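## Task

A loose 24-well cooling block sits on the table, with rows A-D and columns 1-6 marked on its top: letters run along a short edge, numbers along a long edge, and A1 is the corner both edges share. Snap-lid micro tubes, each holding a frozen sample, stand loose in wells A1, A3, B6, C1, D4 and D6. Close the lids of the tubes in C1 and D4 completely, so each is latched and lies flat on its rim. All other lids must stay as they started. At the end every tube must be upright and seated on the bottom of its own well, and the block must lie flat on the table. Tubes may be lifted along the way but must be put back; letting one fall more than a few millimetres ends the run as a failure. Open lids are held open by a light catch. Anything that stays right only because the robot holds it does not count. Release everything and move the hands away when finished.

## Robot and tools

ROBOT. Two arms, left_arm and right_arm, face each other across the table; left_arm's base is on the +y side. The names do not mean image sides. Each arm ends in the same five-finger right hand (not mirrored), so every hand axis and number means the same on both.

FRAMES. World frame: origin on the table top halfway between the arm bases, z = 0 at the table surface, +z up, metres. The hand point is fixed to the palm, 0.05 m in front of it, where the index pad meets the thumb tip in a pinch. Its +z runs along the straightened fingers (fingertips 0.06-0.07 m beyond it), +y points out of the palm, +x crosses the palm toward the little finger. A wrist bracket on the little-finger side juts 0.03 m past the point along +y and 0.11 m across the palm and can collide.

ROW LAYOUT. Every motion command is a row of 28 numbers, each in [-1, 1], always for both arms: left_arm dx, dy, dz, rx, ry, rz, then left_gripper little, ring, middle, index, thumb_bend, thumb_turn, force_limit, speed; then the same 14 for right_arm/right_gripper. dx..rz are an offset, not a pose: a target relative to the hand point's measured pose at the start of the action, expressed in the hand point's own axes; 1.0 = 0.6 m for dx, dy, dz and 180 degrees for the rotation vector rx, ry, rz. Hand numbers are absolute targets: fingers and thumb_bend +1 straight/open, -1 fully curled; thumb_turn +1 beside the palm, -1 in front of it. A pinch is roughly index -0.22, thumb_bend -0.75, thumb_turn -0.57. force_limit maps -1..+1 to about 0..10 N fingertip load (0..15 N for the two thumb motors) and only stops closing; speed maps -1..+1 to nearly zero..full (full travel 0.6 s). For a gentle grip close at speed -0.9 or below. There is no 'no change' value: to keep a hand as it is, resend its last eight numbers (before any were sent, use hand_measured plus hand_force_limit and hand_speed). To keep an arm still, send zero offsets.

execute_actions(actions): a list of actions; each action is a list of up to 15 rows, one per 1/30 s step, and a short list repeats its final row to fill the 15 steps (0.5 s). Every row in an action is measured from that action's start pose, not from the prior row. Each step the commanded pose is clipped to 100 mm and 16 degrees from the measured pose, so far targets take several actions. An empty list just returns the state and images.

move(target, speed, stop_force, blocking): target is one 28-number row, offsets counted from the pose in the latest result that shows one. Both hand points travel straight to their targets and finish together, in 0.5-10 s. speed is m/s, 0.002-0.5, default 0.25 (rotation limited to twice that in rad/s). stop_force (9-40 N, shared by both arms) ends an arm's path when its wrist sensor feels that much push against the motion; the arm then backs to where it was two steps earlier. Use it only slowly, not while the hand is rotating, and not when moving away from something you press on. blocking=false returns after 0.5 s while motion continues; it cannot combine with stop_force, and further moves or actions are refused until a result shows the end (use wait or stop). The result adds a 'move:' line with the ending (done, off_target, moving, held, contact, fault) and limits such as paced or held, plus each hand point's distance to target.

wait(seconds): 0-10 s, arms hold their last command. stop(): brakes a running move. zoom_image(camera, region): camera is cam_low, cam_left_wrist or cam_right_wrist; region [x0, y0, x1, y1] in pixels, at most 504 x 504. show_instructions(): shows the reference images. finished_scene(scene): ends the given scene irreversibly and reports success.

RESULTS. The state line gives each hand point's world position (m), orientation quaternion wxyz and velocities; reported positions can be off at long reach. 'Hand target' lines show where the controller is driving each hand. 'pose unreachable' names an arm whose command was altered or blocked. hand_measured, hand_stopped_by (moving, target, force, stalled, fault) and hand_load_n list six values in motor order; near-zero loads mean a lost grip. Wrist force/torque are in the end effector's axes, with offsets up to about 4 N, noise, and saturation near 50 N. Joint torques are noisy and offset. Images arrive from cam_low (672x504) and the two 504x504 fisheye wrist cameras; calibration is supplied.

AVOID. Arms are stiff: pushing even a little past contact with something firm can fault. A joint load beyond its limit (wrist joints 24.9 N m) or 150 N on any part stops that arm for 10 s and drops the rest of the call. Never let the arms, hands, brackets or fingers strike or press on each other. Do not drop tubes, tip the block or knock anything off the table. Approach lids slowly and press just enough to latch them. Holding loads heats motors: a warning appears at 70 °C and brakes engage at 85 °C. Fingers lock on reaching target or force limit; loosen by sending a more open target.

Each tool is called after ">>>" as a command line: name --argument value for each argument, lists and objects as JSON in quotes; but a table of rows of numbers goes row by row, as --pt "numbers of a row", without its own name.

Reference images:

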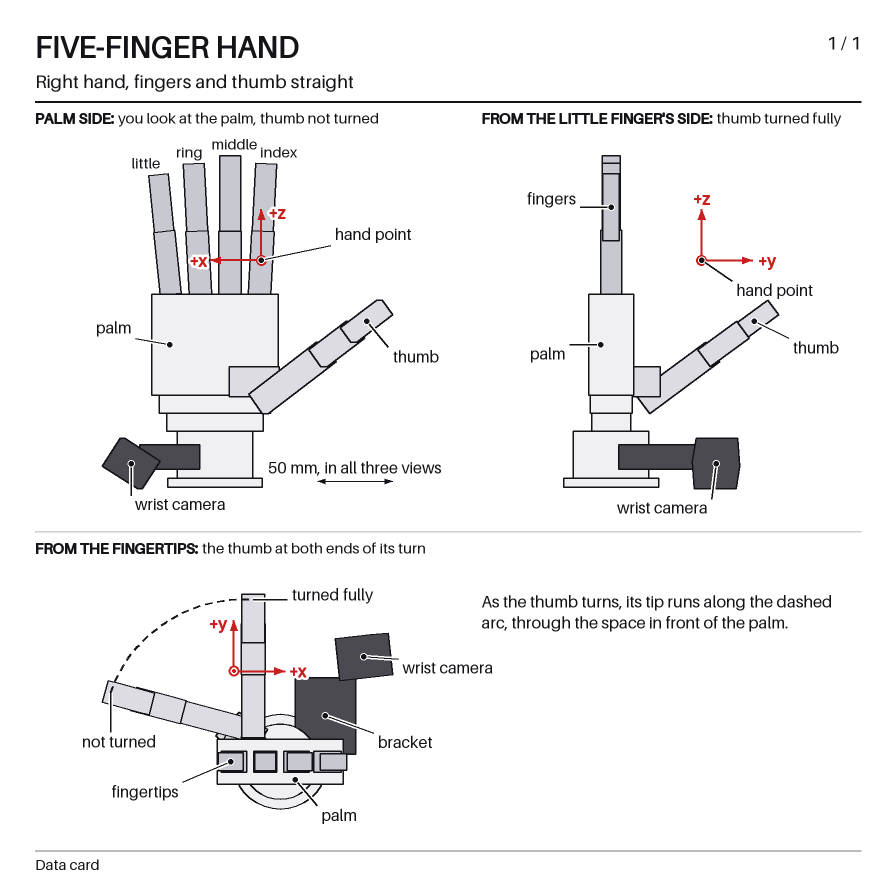

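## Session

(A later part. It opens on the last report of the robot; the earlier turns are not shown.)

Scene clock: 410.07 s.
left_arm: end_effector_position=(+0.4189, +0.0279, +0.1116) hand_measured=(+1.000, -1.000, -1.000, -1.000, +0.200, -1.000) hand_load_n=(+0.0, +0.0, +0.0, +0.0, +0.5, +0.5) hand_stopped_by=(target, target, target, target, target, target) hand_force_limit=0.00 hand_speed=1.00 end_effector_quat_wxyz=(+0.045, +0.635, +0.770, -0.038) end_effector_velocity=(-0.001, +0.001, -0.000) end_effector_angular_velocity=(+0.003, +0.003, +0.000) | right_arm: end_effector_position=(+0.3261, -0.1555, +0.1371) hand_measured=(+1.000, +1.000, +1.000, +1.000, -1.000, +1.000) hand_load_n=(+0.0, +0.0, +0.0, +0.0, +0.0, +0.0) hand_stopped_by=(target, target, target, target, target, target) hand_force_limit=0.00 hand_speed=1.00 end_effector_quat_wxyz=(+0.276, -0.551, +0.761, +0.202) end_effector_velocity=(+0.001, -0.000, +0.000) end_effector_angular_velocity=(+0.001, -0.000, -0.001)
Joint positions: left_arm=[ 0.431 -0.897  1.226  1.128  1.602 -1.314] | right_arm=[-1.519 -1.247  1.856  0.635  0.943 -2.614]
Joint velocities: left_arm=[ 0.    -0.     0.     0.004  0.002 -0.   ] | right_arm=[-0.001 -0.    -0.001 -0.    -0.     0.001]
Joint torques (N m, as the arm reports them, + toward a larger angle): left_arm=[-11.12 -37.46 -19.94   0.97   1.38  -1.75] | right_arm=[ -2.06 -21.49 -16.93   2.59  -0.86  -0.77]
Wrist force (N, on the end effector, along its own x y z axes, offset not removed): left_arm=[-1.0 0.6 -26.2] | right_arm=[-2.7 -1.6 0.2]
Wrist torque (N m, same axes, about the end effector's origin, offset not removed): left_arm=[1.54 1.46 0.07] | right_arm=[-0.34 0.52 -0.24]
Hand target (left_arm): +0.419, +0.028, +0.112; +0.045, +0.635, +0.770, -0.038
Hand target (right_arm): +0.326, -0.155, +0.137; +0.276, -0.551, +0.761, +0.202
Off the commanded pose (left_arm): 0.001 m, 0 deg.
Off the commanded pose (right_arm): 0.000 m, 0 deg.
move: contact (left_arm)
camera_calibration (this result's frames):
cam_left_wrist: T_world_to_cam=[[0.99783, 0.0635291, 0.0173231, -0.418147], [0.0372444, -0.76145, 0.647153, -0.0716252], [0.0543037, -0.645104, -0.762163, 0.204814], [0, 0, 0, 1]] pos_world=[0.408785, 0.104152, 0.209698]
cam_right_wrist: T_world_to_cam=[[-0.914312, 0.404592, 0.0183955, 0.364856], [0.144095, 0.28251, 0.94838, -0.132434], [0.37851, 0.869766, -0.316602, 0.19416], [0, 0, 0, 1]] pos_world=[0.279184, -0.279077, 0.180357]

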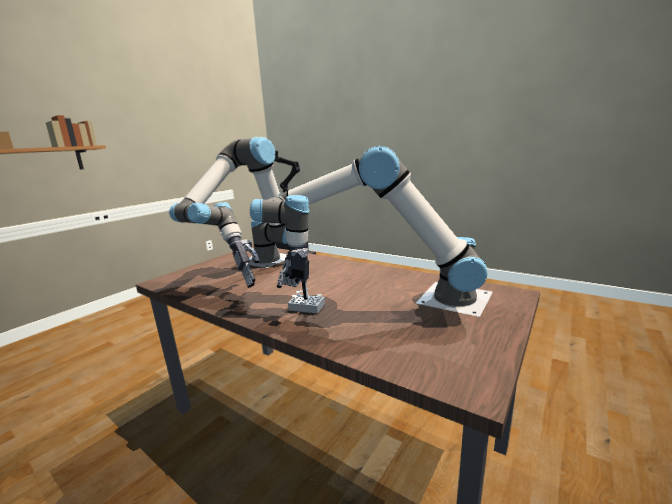

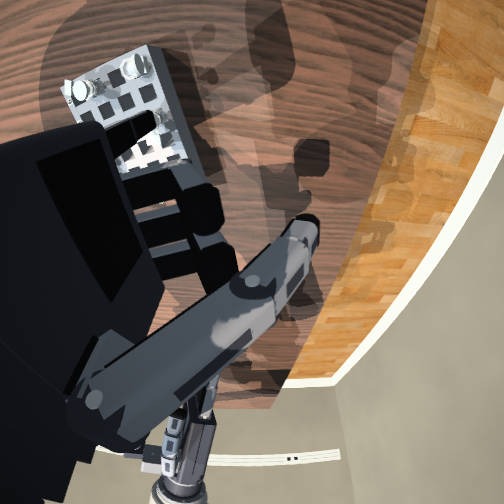

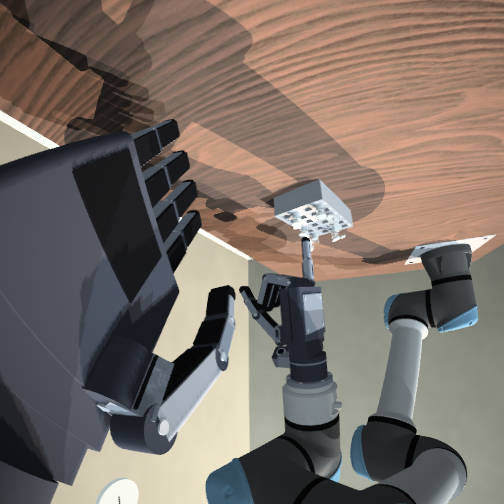

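>>> move --target '[-0.0016,0,-0.0132,0,0,0,1,-1,-1,-1,0.2,-1,0,1,0,0,0,0,0,0,1,1,1,1,-1,1,0,1]' --speed 0.03

Scene clock: 433.67 s.
left_arm: end_effector_position=(+0.4189, +0.0279, +0.1194) hand_measured=(+1.000, -1.000, -1.000, -1.000, +0.200, -1.000) hand_load_n=(+0.0, +0.0, +0.0, +0.0, +0.5, +0.5) hand_stopped_by=(target, target, target, target, target, target) hand_force_limit=0.00 hand_speed=1.00 end_effector_quat_wxyz=(+0.045, +0.635, +0.770, -0.038) end_effector_velocity=(-0.000, +0.001, +0.001) end_effector_angular_velocity=(+0.003, -0.000, +0.000) | right_arm: end_effector_position=(+0.3261, -0.1555, +0.1371) hand_measured=(+1.000, +1.000, +1.000, +1.000, -1.000, +1.000) hand_load_n=(+0.0, +0.0, +0.0, +0.0, +0.0, +0.0) hand_stopped_by=(target, target, target, target, target, target) hand_force_limit=0.00 hand_speed=1.00 end_effector_quat_wxyz=(+0.276, -0.551, +0.761, +0.202) end_effector_velocity=(-0.001, +0.000, +0.000) end_effector_angular_velocity=(-0.000, +0.000, +0.001)
Joint positions: left_arm=[ 0.431 -0.903  1.216  1.144  1.602 -1.314] | right_arm=[-1.519 -1.247  1.856  0.635  0.943 -2.614]
Joint velocities: left_arm=[-0.    -0.002 -0.     0.005 -0.001 -0.   ] | right_arm=[ 0.001 -0.001  0.001  0.     0.     0.   ]
Joint torques (N m, as the arm reports them, + toward a larger angle): left_arm=[  6.9  -56.46 -28.33   3.65   1.42   1.15] | right_arm=[ -2.26 -21.49 -17.12   2.47  -0.82  -0.8 ]
Wrist force (N, on the end effector, along its own x y z axes, offset not removed): left_arm=[-1.3 -0.1 1.9] | right_arm=[-0.7 -1.4 -1.6]
Wrist torque (N m, same axes, about the end effector's origin, offset not removed): left_arm=[-0.12 0.17 -0.07] | right_arm=[-0.21 0.21 -0.09]
Hand target (left_arm): +0.419, +0.028, +0.120; +0.045, +0.635, +0.770, -0.038
Hand target (right_arm): +0.326, -0.155, +0.137; +0.276, -0.551, +0.761, +0.202
Off the commanded pose (left_arm): 0.000 m, 0 deg.
Off the commanded pose (right_arm): 0.000 m, 0 deg.
move: done
camera_calibration (this result's frames):
cam_left_wrist: T_world_to_cam=[[0.997827, 0.0635661, 0.0173289, -0.418314], [0.0372683, -0.761443, 0.64716, -0.076631], [0.0543324, -0.645108, -0.762157, 0.210696], [0, 0, 0, 1]] pos_world=[0.408814, 0.104162, 0.217425]
cam_right_wrist: T_world_to_cam=[[-0.914312, 0.404592, 0.0183956, 0.364856], [0.144095, 0.282511, 0.94838, -0.132434], [0.37851, 0.869766, -0.316602, 0.19416], [0, 0, 0, 1]] pos_world=[0.279184, -0.279077, 0.180357]

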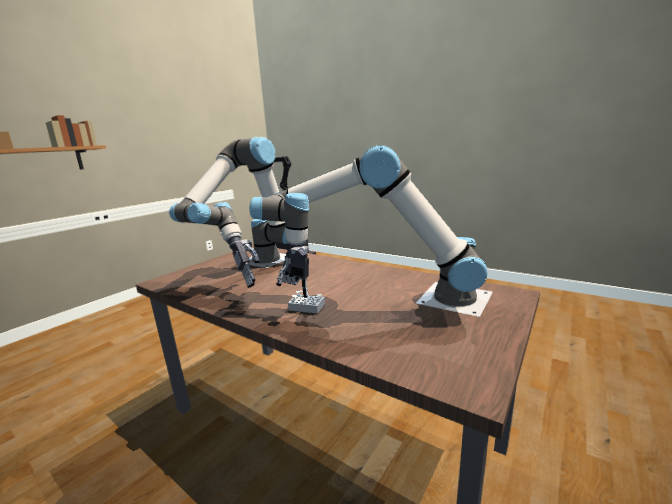

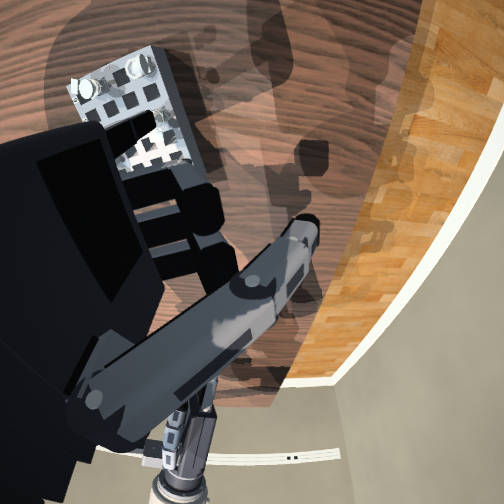

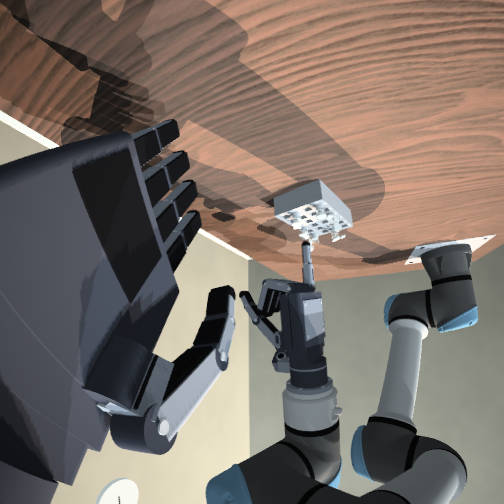

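>>> move --target '[-0.0943,-0.0227,0.0162,0,0,0,1,-1,-1,-1,0.2,-1,0,1,0,0,0,0,0,0,1,1,1,1,-1,1,0,1]' --speed 0.08

>>> zoom_image --camera "cam_right_wrist" --region '[270, 195, 350, 275]'

>>> zoom_image --camera "cam_left_wrist" --region '[60, 10, 220, 170]'

Scene clock: 439.20 s.
left_arm: end_effector_position=(+0.4163, -0.0306, +0.1164) hand_measured=(+1.000, -1.000, -1.000, -1.000, +0.200, -1.000) hand_load_n=(+0.0, +0.0, +0.0, +0.0, +0.5, +0.5) hand_stopped_by=(target, target, target, target, target, target) hand_force_limit=0.00 hand_speed=1.00 end_effector_quat_wxyz=(+0.045, +0.635, +0.770, -0.038) end_effector_velocity=(-0.000, -0.002, -0.001) end_effector_angular_velocity=(+0.003, +0.001, +0.000) | right_arm: end_effector_position=(+0.3261, -0.1555, +0.1371) hand_measured=(+1.000, +1.000, +1.000, +1.000, -1.000, +1.000) hand_load_n=(+0.0, +0.0, +0.0, +0.0, +0.0, +0.0) hand_stopped_by=(target, target, target, target, target, target) hand_force_limit=0.00 hand_speed=1.00 end_effector_quat_wxyz=(+0.276, -0.551, +0.761, +0.202) end_effector_velocity=(-0.000, -0.000, -0.001) end_effector_angular_velocity=(-0.001, +0.002, -0.001)
Joint positions: left_arm=[ 0.384 -0.785  1.017  1.223  1.596 -1.361] | right_arm=[-1.519 -1.247  1.856  0.635  0.943 -2.614]
Joint velocities: left_arm=[-0.002  0.007 -0.011  0.007 -0.    -0.002] | right_arm=[-0.001 -0.     0.002  0.     0.001  0.001]
Joint torques (N m, as the arm reports them, + toward a larger angle): left_arm=[-13.53 -40.98 -26.43   4.62  -2.35  -1.6 ] | right_arm=[ -1.65 -21.45 -16.95   2.44  -0.92  -0.74]
Wrist force (N, on the end effector, along its own x y z axes, offset not removed): left_arm=[2.7 -0.3 -0.8] | right_arm=[-1.4 -0.4 -0.5]
Wrist torque (N m, same axes, about the end effector's origin, offset not removed): left_arm=[0.01 -0.22 0.14] | right_arm=[-0.19 0.36 -0.12]
Hand target (left_arm): +0.416, -0.031, +0.116; +0.045, +0.635, +0.770, -0.038
Hand target (right_arm): +0.326, -0.155, +0.137; +0.276, -0.551, +0.761, +0.202
Off the commanded pose (left_arm): 0.000 m, 0 deg.
Off the commanded pose (right_arm): 0.000 m, 0 deg.
move: done
camera_calibration (this result's frames):
cam_left_wrist: T_world_to_cam=[[0.997828, 0.0635442, 0.0173425, -0.411974], [0.0372311, -0.761305, 0.647324, -0.119197], [0.0543366, -0.645273, -0.762017, 0.1708], [0, 0, 0, 1]] pos_world=[0.406236, 0.0456455, 0.214456]
cam_right_wrist: T_world_to_cam=[[-0.914312, 0.404592, 0.0183957, 0.364856], [0.144095, 0.28251, 0.94838, -0.132434], [0.37851, 0.869766, -0.316602, 0.19416], [0, 0, 0, 1]] pos_world=[0.279184, -0.279077, 0.180357]

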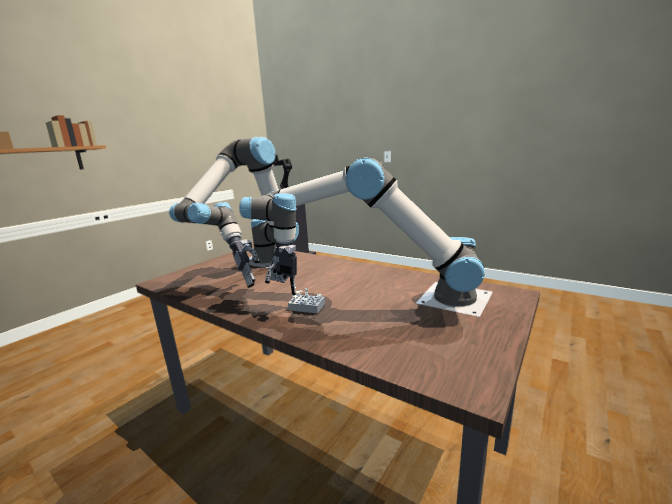

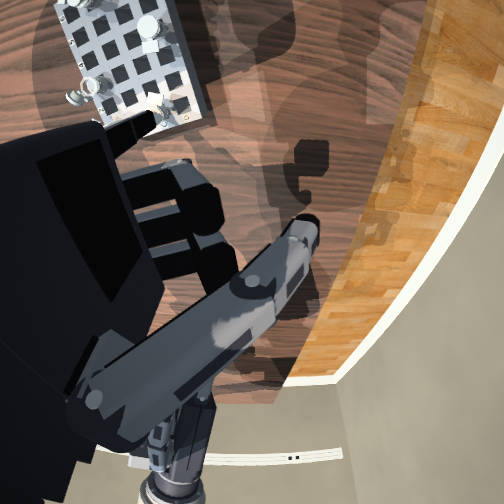

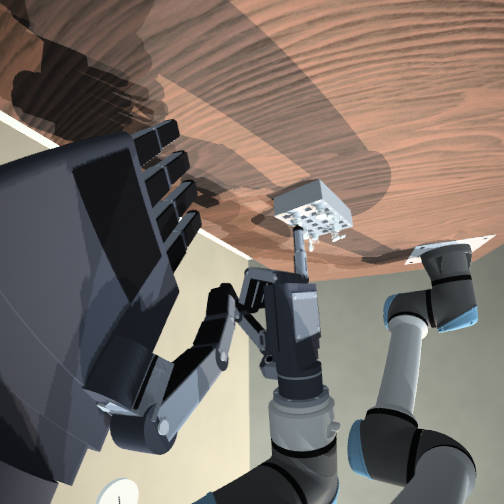

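Region (270, 195, 350, 275) of cam_right_wrist's 504x504 image, scaled by 6.300, with more detail than that image has.

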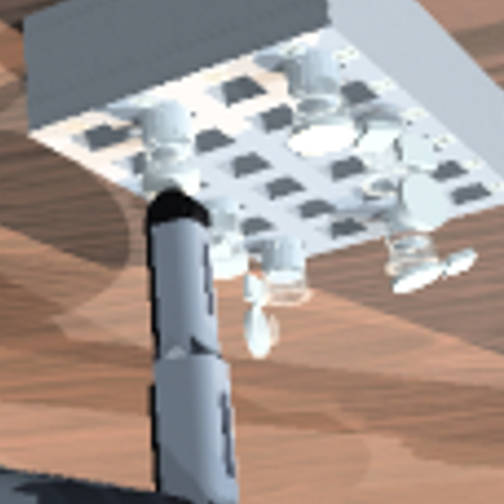

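Region (60, 10, 220, 170) of cam_left_wrist's 504x504 image, scaled by 3.150, with more detail than that image has.

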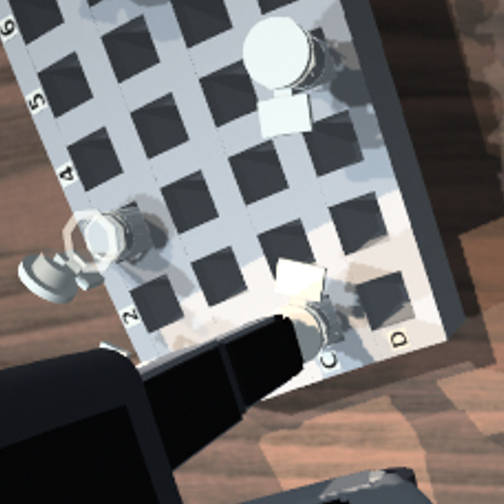

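>>> move --target '[0.0011,0.0017,0.0091,0,0,0,1,-1,-1,-1,0.2,-1,0,1,0,0,0,0,0,0,1,1,1,1,-1,1,0,1]' --speed 0.0035 --stop_force 20

>>> zoom_image --camera "cam_right_wrist" --region '[270, 195, 350, 275]'

Scene clock: 444.63 s.
left_arm: end_effector_position=(+0.4171, -0.0305, +0.1122) hand_measured=(+1.000, -1.000, -1.000, -1.000, +0.200, -1.000) hand_load_n=(+0.0, +0.0, +0.0, +0.0, +0.5, +0.5) hand_stopped_by=(target, target, target, target, target, target) hand_force_limit=0.00 hand_speed=1.00 end_effector_quat_wxyz=(+0.045, +0.635, +0.770, -0.038) end_effector_velocity=(+0.000, +0.000, +0.001) end_effector_angular_velocity=(+0.002, +0.000, +0.000) | right_arm: end_effector_position=(+0.3261, -0.1555, +0.1371) hand_measured=(+1.000, +1.000, +1.000, +1.000, -1.000, +1.000) hand_load_n=(+0.0, +0.0, +0.0, +0.0, +0.0, +0.0) hand_stopped_by=(target, target, target, target, target, target) hand_force_limit=0.00 hand_speed=1.00 end_effector_quat_wxyz=(+0.276, -0.551, +0.761, +0.202) end_effector_velocity=(-0.000, +0.000, -0.000) end_effector_angular_velocity=(-0.001, -0.000, +0.001)
Joint positions: left_arm=[ 0.385 -0.781  1.021  1.215  1.597 -1.36 ] | right_arm=[-1.519 -1.247  1.856  0.635  0.943 -2.614]
Joint velocities: left_arm=[ 0.    -0.    -0.003  0.005 -0.001  0.   ] | right_arm=[ 0.001 -0.     0.    -0.     0.001 -0.001]
Joint torques (N m, as the arm reports them, + toward a larger angle): left_arm=[  8.81 -40.4  -17.74   1.3    1.99  -0.01] | right_arm=[ -2.3  -21.54 -17.14   2.38  -0.89  -0.77]
Wrist force (N, on the end effector, along its own x y z axes, offset not removed): left_arm=[-3.6 -1.6 -30.8] | right_arm=[-1.0 -2.5 -1.7]
Wrist torque (N m, same axes, about the end effector's origin, offset not removed): left_arm=[1.91 1.75 -0.31] | right_arm=[-0.40 0.34 -0.23]
Hand target (left_arm): +0.417, -0.031, +0.113; +0.045, +0.635, +0.770, -0.038
Hand target (right_arm): +0.326, -0.155, +0.137; +0.276, -0.551, +0.761, +0.202
Off the commanded pose (left_arm): 0.001 m, 0 deg.
Off the commanded pose (right_arm): 0.000 m, 0 deg.
move: contact (left_arm)
camera_calibration (this result's frames):
cam_left_wrist: T_world_to_cam=[[0.997829, 0.0635405, 0.0172946, -0.412666], [0.0372616, -0.761331, 0.647292, -0.116443], [0.0542961, -0.645242, -0.762046, 0.167654], [0, 0, 0, 1]] pos_world=[0.407006, 0.0457467, 0.21027]
cam_right_wrist: T_world_to_cam=[[-0.914312, 0.404592, 0.0183957, 0.364856], [0.144095, 0.282511, 0.94838, -0.132434], [0.37851, 0.869766, -0.316602, 0.19416], [0, 0, 0, 1]] pos_world=[0.279184, -0.279077, 0.180357]

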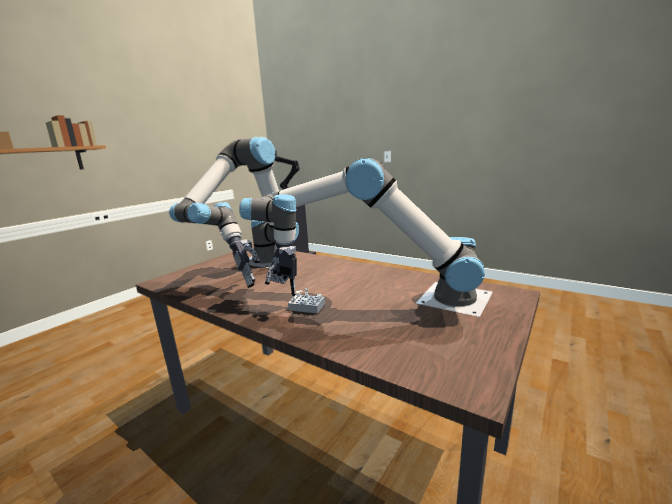

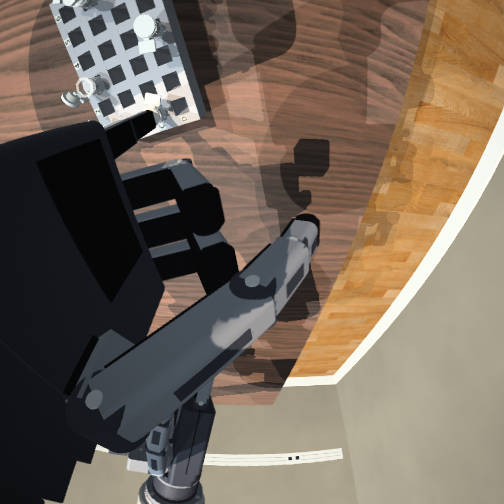

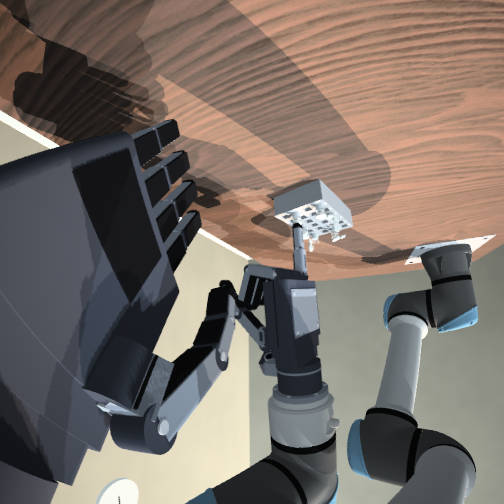

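Region (270, 195, 350, 275) of cam_right_wrist's 504x504 image, scaled by 6.300, with more detail than that image has.

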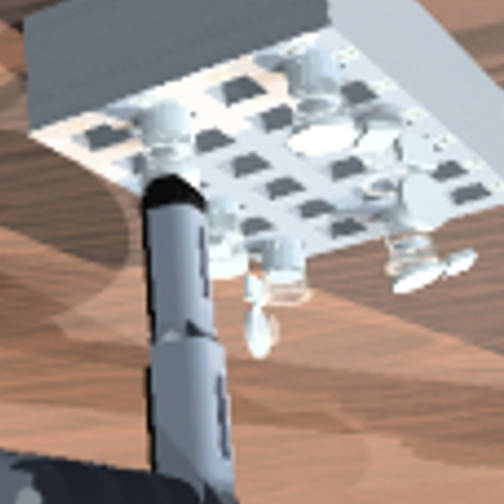

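>>> move --target '[-0.0014,0,-0.0116,0,0,0,1,-1,-1,-1,0.2,-1,0,1,0,0,0,0,0,0,1,1,1,1,-1,1,0,1]' --speed 0.03

Scene clock: 454.83 s.
left_arm: end_effector_position=(+0.4170, -0.0306, +0.1189) hand_measured=(+1.000, -1.000, -1.000, -1.000, +0.200, -1.000) hand_load_n=(+0.0, +0.0, +0.0, +0.0, +0.5, +0.5) hand_stopped_by=(target, target, target, target, target, target) hand_force_limit=0.00 hand_speed=1.00 end_effector_quat_wxyz=(+0.045, +0.635, +0.770, -0.038) end_effector_velocity=(+0.000, +0.000, +0.002) end_effector_angular_velocity=(+0.001, -0.001, -0.000) | right_arm: end_effector_position=(+0.3261, -0.1555, +0.1371) hand_measured=(+1.000, +1.000, +1.000, +1.000, -1.000, +1.000) hand_load_n=(+0.0, +0.0, +0.0, +0.0, +0.0, +0.0) hand_stopped_by=(target, target, target, target, target, target) hand_force_limit=0.00 hand_speed=1.00 end_effector_quat_wxyz=(+0.276, -0.551, +0.761, +0.202) end_effector_velocity=(-0.000, +0.000, -0.000) end_effector_angular_velocity=(+0.000, +0.001, +0.000)
Joint positions: left_arm=[ 0.385 -0.786  1.011  1.229  1.597 -1.36 ] | right_arm=[-1.519 -1.247  1.856  0.635  0.943 -2.614]
Joint velocities: left_arm=[ 0.    -0.001 -0.003  0.006 -0.001  0.001] | right_arm=[ 0.001  0.     0.     0.    -0.     0.001]
Joint torques (N m, as the arm reports them, + toward a larger angle): left_arm=[ 10.6  -63.68 -27.47   4.26  -1.39   1.26] | right_arm=[ -2.49 -21.26 -16.87   2.53  -0.88  -0.69]
Wrist force (N, on the end effector, along its own x y z axes, offset not removed): left_arm=[-2.5 -0.2 0.9] | right_arm=[-1.9 -1.5 -0.9]
Wrist torque (N m, same axes, about the end effector's origin, offset not removed): left_arm=[-0.08 0.42 -0.14] | right_arm=[-0.33 0.40 -0.22]
Hand target (left_arm): +0.417, -0.031, +0.119; +0.045, +0.635, +0.770, -0.038
Hand target (right_arm): +0.326, -0.155, +0.137; +0.276, -0.551, +0.761, +0.202
Off the commanded pose (left_arm): 0.000 m, 0 deg.
Off the commanded pose (right_arm): 0.000 m, 0 deg.
move: done
camera_calibration (this result's frames):
cam_left_wrist: T_world_to_cam=[[0.997837, 0.0634125, 0.0173404, -0.412736], [0.0371345, -0.76134, 0.647289, -0.120781], [0.0542481, -0.645245, -0.762047, 0.172764], [0, 0, 0, 1]] pos_world=[0.406956, 0.0456922, 0.216991]
cam_right_wrist: T_world_to_cam=[[-0.914312, 0.404592, 0.0183957, 0.364856], [0.144095, 0.282511, 0.94838, -0.132434], [0.37851, 0.869766, -0.316602, 0.19416], [0, 0, 0, 1]] pos_world=[0.279184, -0.279077, 0.180357]

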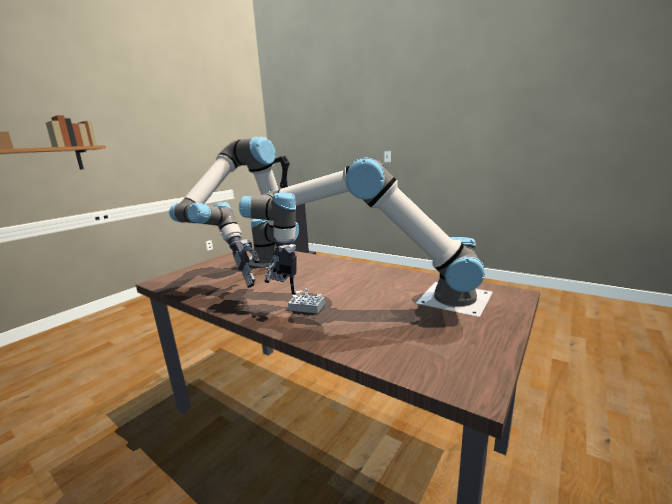

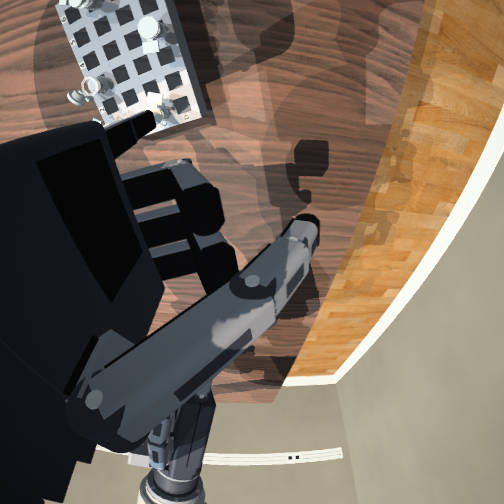

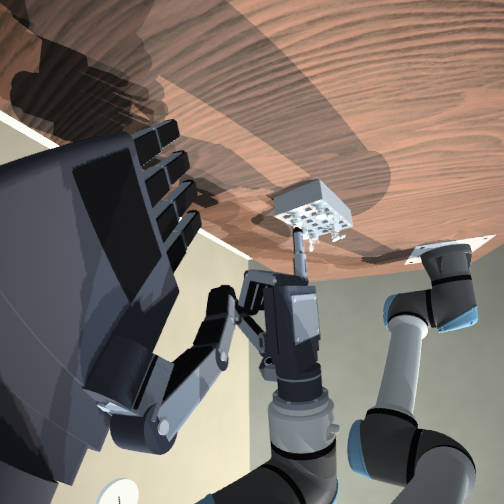

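>>> move --target '[0.1017,0.0216,-0.0064,0,0,0,1,-1,-1,-1,0.2,-1,0,1,0,0,0,0,0,0,1,1,1,1,-1,1,0,1]' --speed 0.08

>>> zoom_image --camera "cam_right_wrist" --region '[280, 205, 340, 265]'

>>> zoom_image --camera "cam_left_wrist" --region '[90, 60, 210, 180]'

Scene clock: 458.80 s.
left_arm: end_effector_position=(+0.4182, +0.0315, +0.1155) hand_measured=(+1.000, -1.000, -1.000, -1.000, +0.200, -1.000) hand_load_n=(+0.0, +0.0, +0.0, +0.0, +0.5, +0.5) hand_stopped_by=(target, target, target, target, target, target) hand_force_limit=0.00 hand_speed=1.00 end_effector_quat_wxyz=(+0.045, +0.635, +0.770, -0.038) end_effector_velocity=(-0.000, +0.002, -0.000) end_effector_angular_velocity=(-0.001, -0.001, -0.000) | right_arm: end_effector_position=(+0.3261, -0.1555, +0.1371) hand_measured=(+1.000, +1.000, +1.000, +1.000, -1.000, +1.000) hand_load_n=(+0.0, +0.0, +0.0, +0.0, +0.0, +0.0) hand_stopped_by=(target, target, target, target, target, target) hand_force_limit=0.00 hand_speed=1.00 end_effector_quat_wxyz=(+0.276, -0.551, +0.761, +0.202) end_effector_velocity=(+0.001, -0.001, -0.000) end_effector_angular_velocity=(-0.001, +0.000, -0.002)
Joint positions: left_arm=[ 0.433 -0.908  1.234  1.131  1.602 -1.312] | right_arm=[-1.519 -1.247  1.856  0.635  0.943 -2.614]
Joint velocities: left_arm=[ 0.002 -0.005  0.01  -0.005  0.     0.002] | right_arm=[-0.001  0.001 -0.     0.     0.001 -0.   ]
Joint torques (N m, as the arm reports them, + toward a larger angle): left_arm=[ 15.14 -56.79  -8.64   0.15   2.72   1.04] | right_arm=[ -2.61 -21.13 -17.79   2.53  -0.89  -0.69]
Wrist force (N, on the end effector, along its own x y z axes, offset not removed): left_arm=[-1.6 -0.8 1.6] | right_arm=[-1.8 -0.9 0.2]
Wrist torque (N m, same axes, about the end effector's origin, offset not removed): left_arm=[-0.35 0.15 -0.14] | right_arm=[-0.29 0.32 -0.19]
Hand target (left_arm): +0.418, +0.032, +0.116; +0.045, +0.635, +0.770, -0.038
Hand target (right_arm): +0.326, -0.155, +0.137; +0.276, -0.551, +0.761, +0.202
Off the commanded pose (left_arm): 0.000 m, 0 deg.
Off the commanded pose (right_arm): 0.000 m, 0 deg.
move: done
camera_calibration (this result's frames):
cam_left_wrist: T_world_to_cam=[[0.997835, 0.0634332, 0.0173462, -0.417818], [0.0371566, -0.761459, 0.647147, -0.0713577], [0.054259, -0.645102, -0.762168, 0.210165], [0, 0, 0, 1]] pos_world=[0.408162, 0.107745, 0.213607]
cam_right_wrist: T_world_to_cam=[[-0.914312, 0.404592, 0.0183957, 0.364856], [0.144095, 0.28251, 0.94838, -0.132434], [0.37851, 0.869766, -0.316602, 0.19416], [0, 0, 0, 1]] pos_world=[0.279184, -0.279077, 0.180357]

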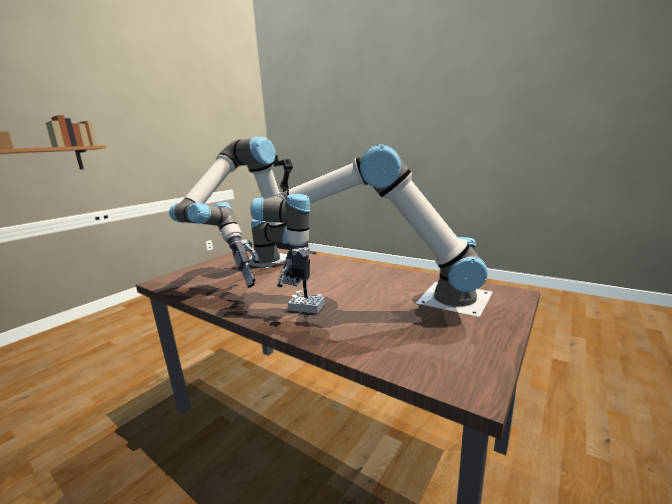

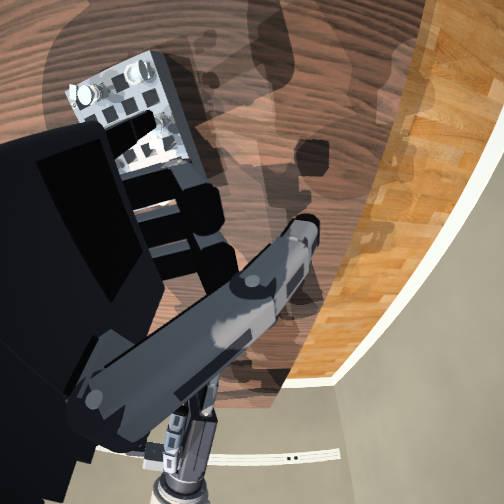

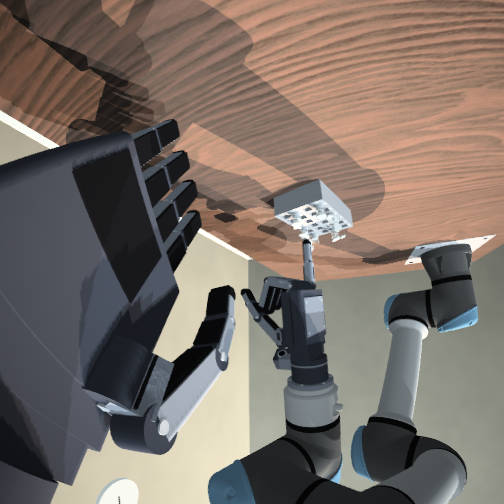

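Region (280, 205, 340, 265) of cam_right_wrist's 504x504 image, scaled by 8.400, with more detail than that image has.

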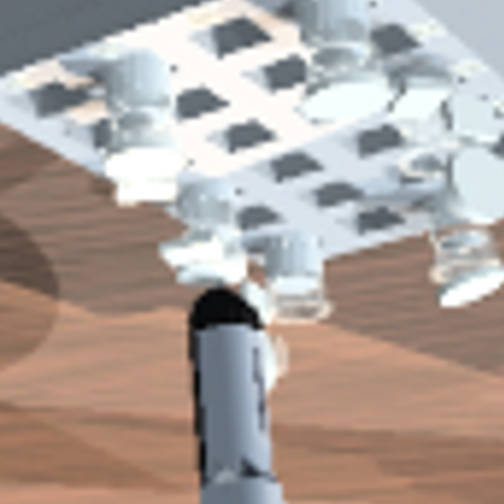

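Region (90, 60, 210, 180) of cam_left_wrist's 504x504 image, scaled by 4.200, with more detail than that image has.

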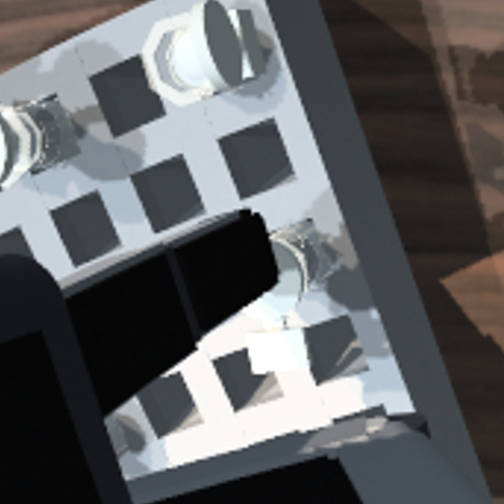

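>>> move --target '[0.001,0,0.0083,0,0,0,1,-1,-1,-1,0.2,-1,0,1,0,0,0,0,0,0,1,1,1,1,-1,1,0,1]' --speed 0.0035 --stop_force 17

Scene clock: 464.40 s.
left_arm: end_effector_position=(+0.4182, +0.0316, +0.1117) hand_measured=(+1.000, -1.000, -1.000, -1.000, +0.200, -1.000) hand_load_n=(+0.0, +0.0, +0.0, +0.0, +0.5, +0.5) hand_stopped_by=(target, target, target, target, target, target) hand_force_limit=0.00 hand_speed=1.00 end_effector_quat_wxyz=(+0.045, +0.635, +0.770, -0.038) end_effector_velocity=(-0.000, +0.001, +0.000) end_effector_angular_velocity=(+0.004, +0.001, +0.000) | right_arm: end_effector_position=(+0.3261, -0.1555, +0.1371) hand_measured=(+1.000, +1.000, +1.000, +1.000, -1.000, +1.000) hand_load_n=(+0.0, +0.0, +0.0, +0.0, +0.0, +0.0) hand_stopped_by=(target, target, target, target, target, target) hand_force_limit=0.00 hand_speed=1.00 end_effector_quat_wxyz=(+0.276, -0.551, +0.761, +0.202) end_effector_velocity=(+0.000, -0.000, -0.000) end_effector_angular_velocity=(-0.001, -0.001, +0.001)
Joint positions: left_arm=[ 0.433 -0.905  1.239  1.122  1.602 -1.312] | right_arm=[-1.519 -1.247  1.856  0.635  0.943 -2.614]
Joint velocities: left_arm=[ 0.    -0.     0.     0.004 -0.     0.   ] | right_arm=[ 0.001 -0.    -0.     0.     0.001 -0.001]
Joint torques (N m, as the arm reports them, + toward a larger angle): left_arm=[-12.5  -43.77 -21.99   1.24   2.45  -1.98] | right_arm=[ -2.07 -21.41 -17.58   2.54  -0.95  -0.62]
Wrist force (N, on the end effector, along its own x y z axes, offset not removed): left_arm=[-1.6 -1.7 -20.7] | right_arm=[-0.8 -0.1 1.0]
Wrist torque (N m, same axes, about the end effector's origin, offset not removed): left_arm=[0.91 1.38 -0.05] | right_arm=[-0.22 0.18 -0.04]
Hand target (left_arm): +0.418, +0.032, +0.112; +0.045, +0.635, +0.770, -0.038
Hand target (right_arm): +0.326, -0.155, +0.137; +0.276, -0.551, +0.761, +0.202
Off the commanded pose (left_arm): 0.001 m, 0 deg.
Off the commanded pose (right_arm): 0.000 m, 0 deg.
move: contact (left_arm)
camera_calibration (this result's frames):
cam_left_wrist: T_world_to_cam=[[0.997835, 0.0634494, 0.0173022, -0.417739], [0.0372021, -0.761513, 0.647081, -0.0687828], [0.0542328, -0.645037, -0.762224, 0.207311], [0, 0, 0, 1]] pos_world=[0.40815, 0.10785, 0.209754]
cam_right_wrist: T_world_to_cam=[[-0.914312, 0.404592, 0.0183956, 0.364856], [0.144095, 0.28251, 0.94838, -0.132434], [0.37851, 0.869766, -0.316602, 0.19416], [0, 0, 0, 1]] pos_world=[0.279184, -0.279077, 0.180357]

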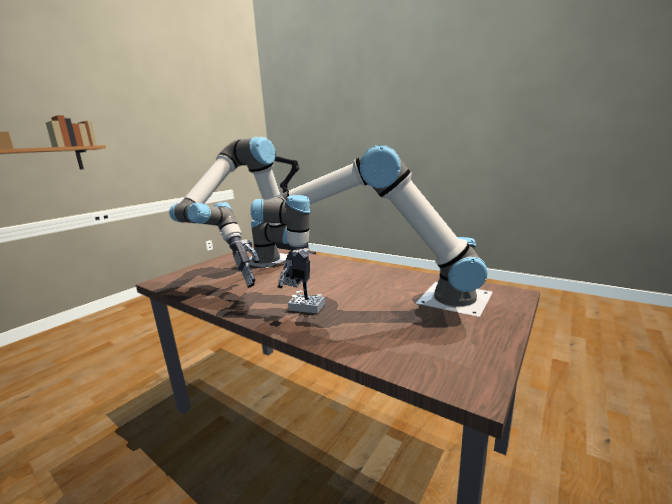

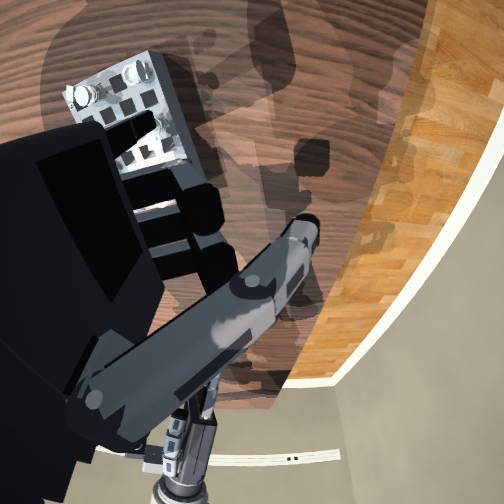

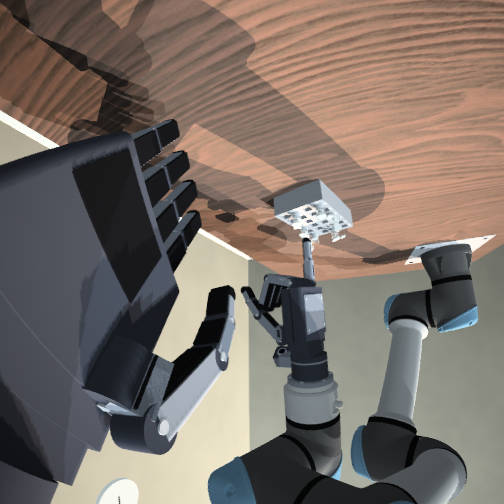

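>>> move --target '[0.0775,-0.0303,-0.2607,0,0,0,1,-1,-1,-1,0.2,-1,0,1,0,0,0,0,0,0,1,1,1,1,-1,1,0,1]' --speed 0.15

>>> zoom_image --camera "cam_right_wrist" --region '[270, 185, 360, 275]'

Scene clock: 469.93 s.
left_arm: end_effector_position=(+0.3884, +0.0917, +0.2613) hand_measured=(+1.000, -1.000, -1.000, -1.000, +0.200, -1.000) hand_load_n=(+0.0, +0.0, +0.0, +0.0, +0.5, +0.5) hand_stopped_by=(target, target, target, target, target, target) hand_force_limit=0.00 hand_speed=1.00 end_effector_quat_wxyz=(+0.045, +0.635, +0.770, -0.038) end_effector_velocity=(-0.001, +0.001, +0.002) end_effector_angular_velocity=(+0.002, +0.000, +0.000) | right_arm: end_effector_position=(+0.3261, -0.1555, +0.1371) hand_measured=(+1.000, +1.000, +1.000, +1.000, -1.000, +1.000) hand_load_n=(+0.0, +0.0, +0.0, +0.0, +0.0, +0.0) hand_stopped_by=(target, target, target, target, target, target) hand_force_limit=0.00 hand_speed=1.00 end_effector_quat_wxyz=(+0.276, -0.551, +0.761, +0.202) end_effector_velocity=(-0.000, +0.000, +0.001) end_effector_angular_velocity=(+0.000, -0.001, +0.001)
Joint positions: left_arm=[ 0.432 -1.146  1.229  1.374  1.602 -1.313] | right_arm=[-1.519 -1.247  1.856  0.635  0.943 -2.614]
Joint velocities: left_arm=[-0.    -0.003  0.     0.005 -0.001 -0.001] | right_arm=[ 0.001 -0.002  0.     0.    -0.     0.001]
Joint torques (N m, as the arm reports them, + toward a larger angle): left_arm=[-14.7  -48.88 -28.5    4.15  -2.43  -1.98] | right_arm=[ -2.1  -20.72 -17.7    2.58  -0.89  -0.72]
Wrist force (N, on the end effector, along its own x y z axes, offset not removed): left_arm=[-2.9 -2.7 1.2] | right_arm=[-2.0 -1.6 -1.2]
Wrist torque (N m, same axes, about the end effector's origin, offset not removed): left_arm=[-0.48 0.24 -0.21] | right_arm=[-0.28 0.45 -0.22]
Hand target (left_arm): +0.388, +0.092, +0.262; +0.045, +0.635, +0.770, -0.038
Hand target (right_arm): +0.326, -0.155, +0.137; +0.276, -0.551, +0.761, +0.202
Off the commanded pose (left_arm): 0.000 m, 0 deg.
Off the commanded pose (right_arm): 0.000 m, 0 deg.
move: done
camera_calibration (this result's frames):
cam_left_wrist: T_world_to_cam=[[0.997835, 0.0634483, 0.0173059, -0.3944], [0.0371985, -0.761508, 0.647087, -0.118792], [0.0542352, -0.645042, -0.76222, 0.361723], [0, 0, 0, 1]] pos_world=[0.378347, 0.167889, 0.359407]
cam_right_wrist: T_world_to_cam=[[-0.914312, 0.404592, 0.0183955, 0.364856], [0.144095, 0.282511, 0.94838, -0.132434], [0.37851, 0.869766, -0.316602, 0.19416], [0, 0, 0, 1]] pos_world=[0.279184, -0.279077, 0.180357]

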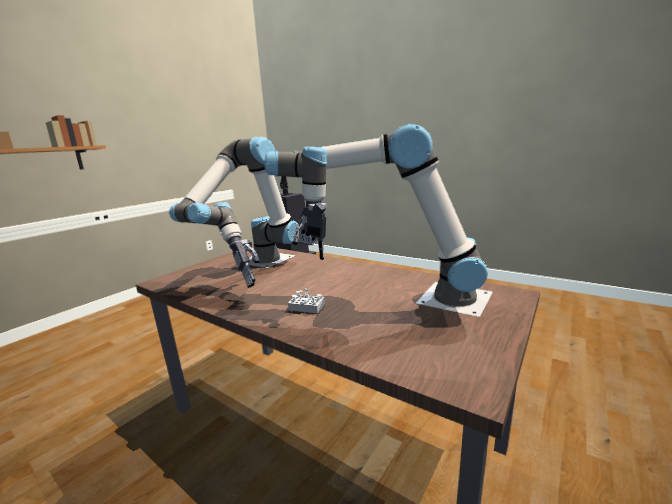

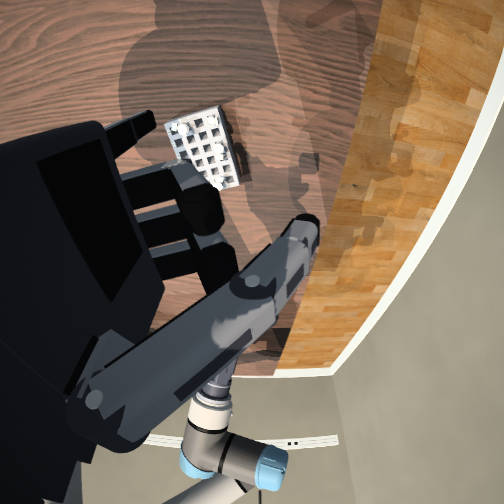

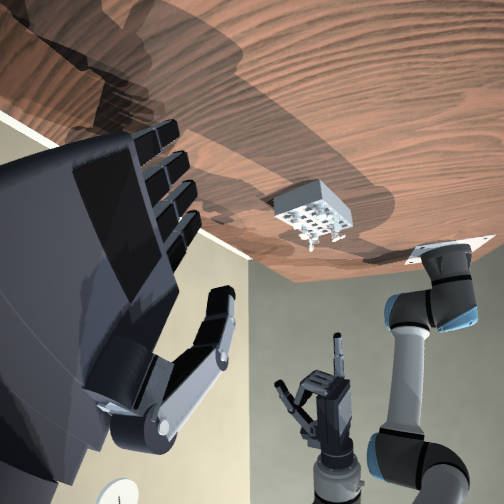

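Region (270, 185, 360, 275) of cam_right_wrist's 504x504 image, scaled by 5.600, with more detail than that image has.

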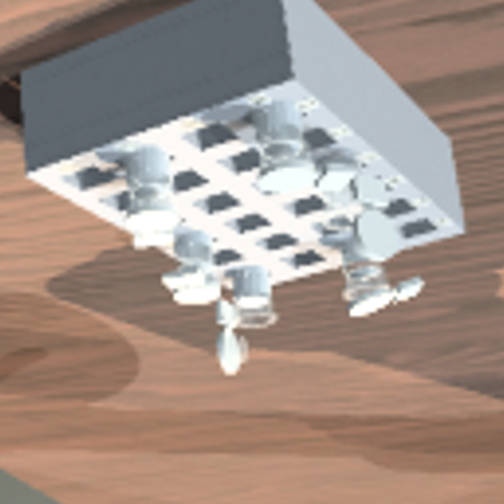

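>>> zoom_image --camera "cam_low" --region '[280, 280, 332, 319]'

Region (280, 280, 332, 319) of cam_low's 672x504 image, scaled by 9.692, with more detail than that image has; it fills the top 378 rows of this view, and the rest is white.

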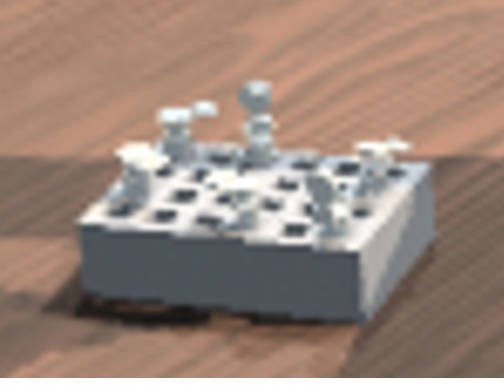

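>>> finished_scene --scene 1

The scene is finished: the task was done.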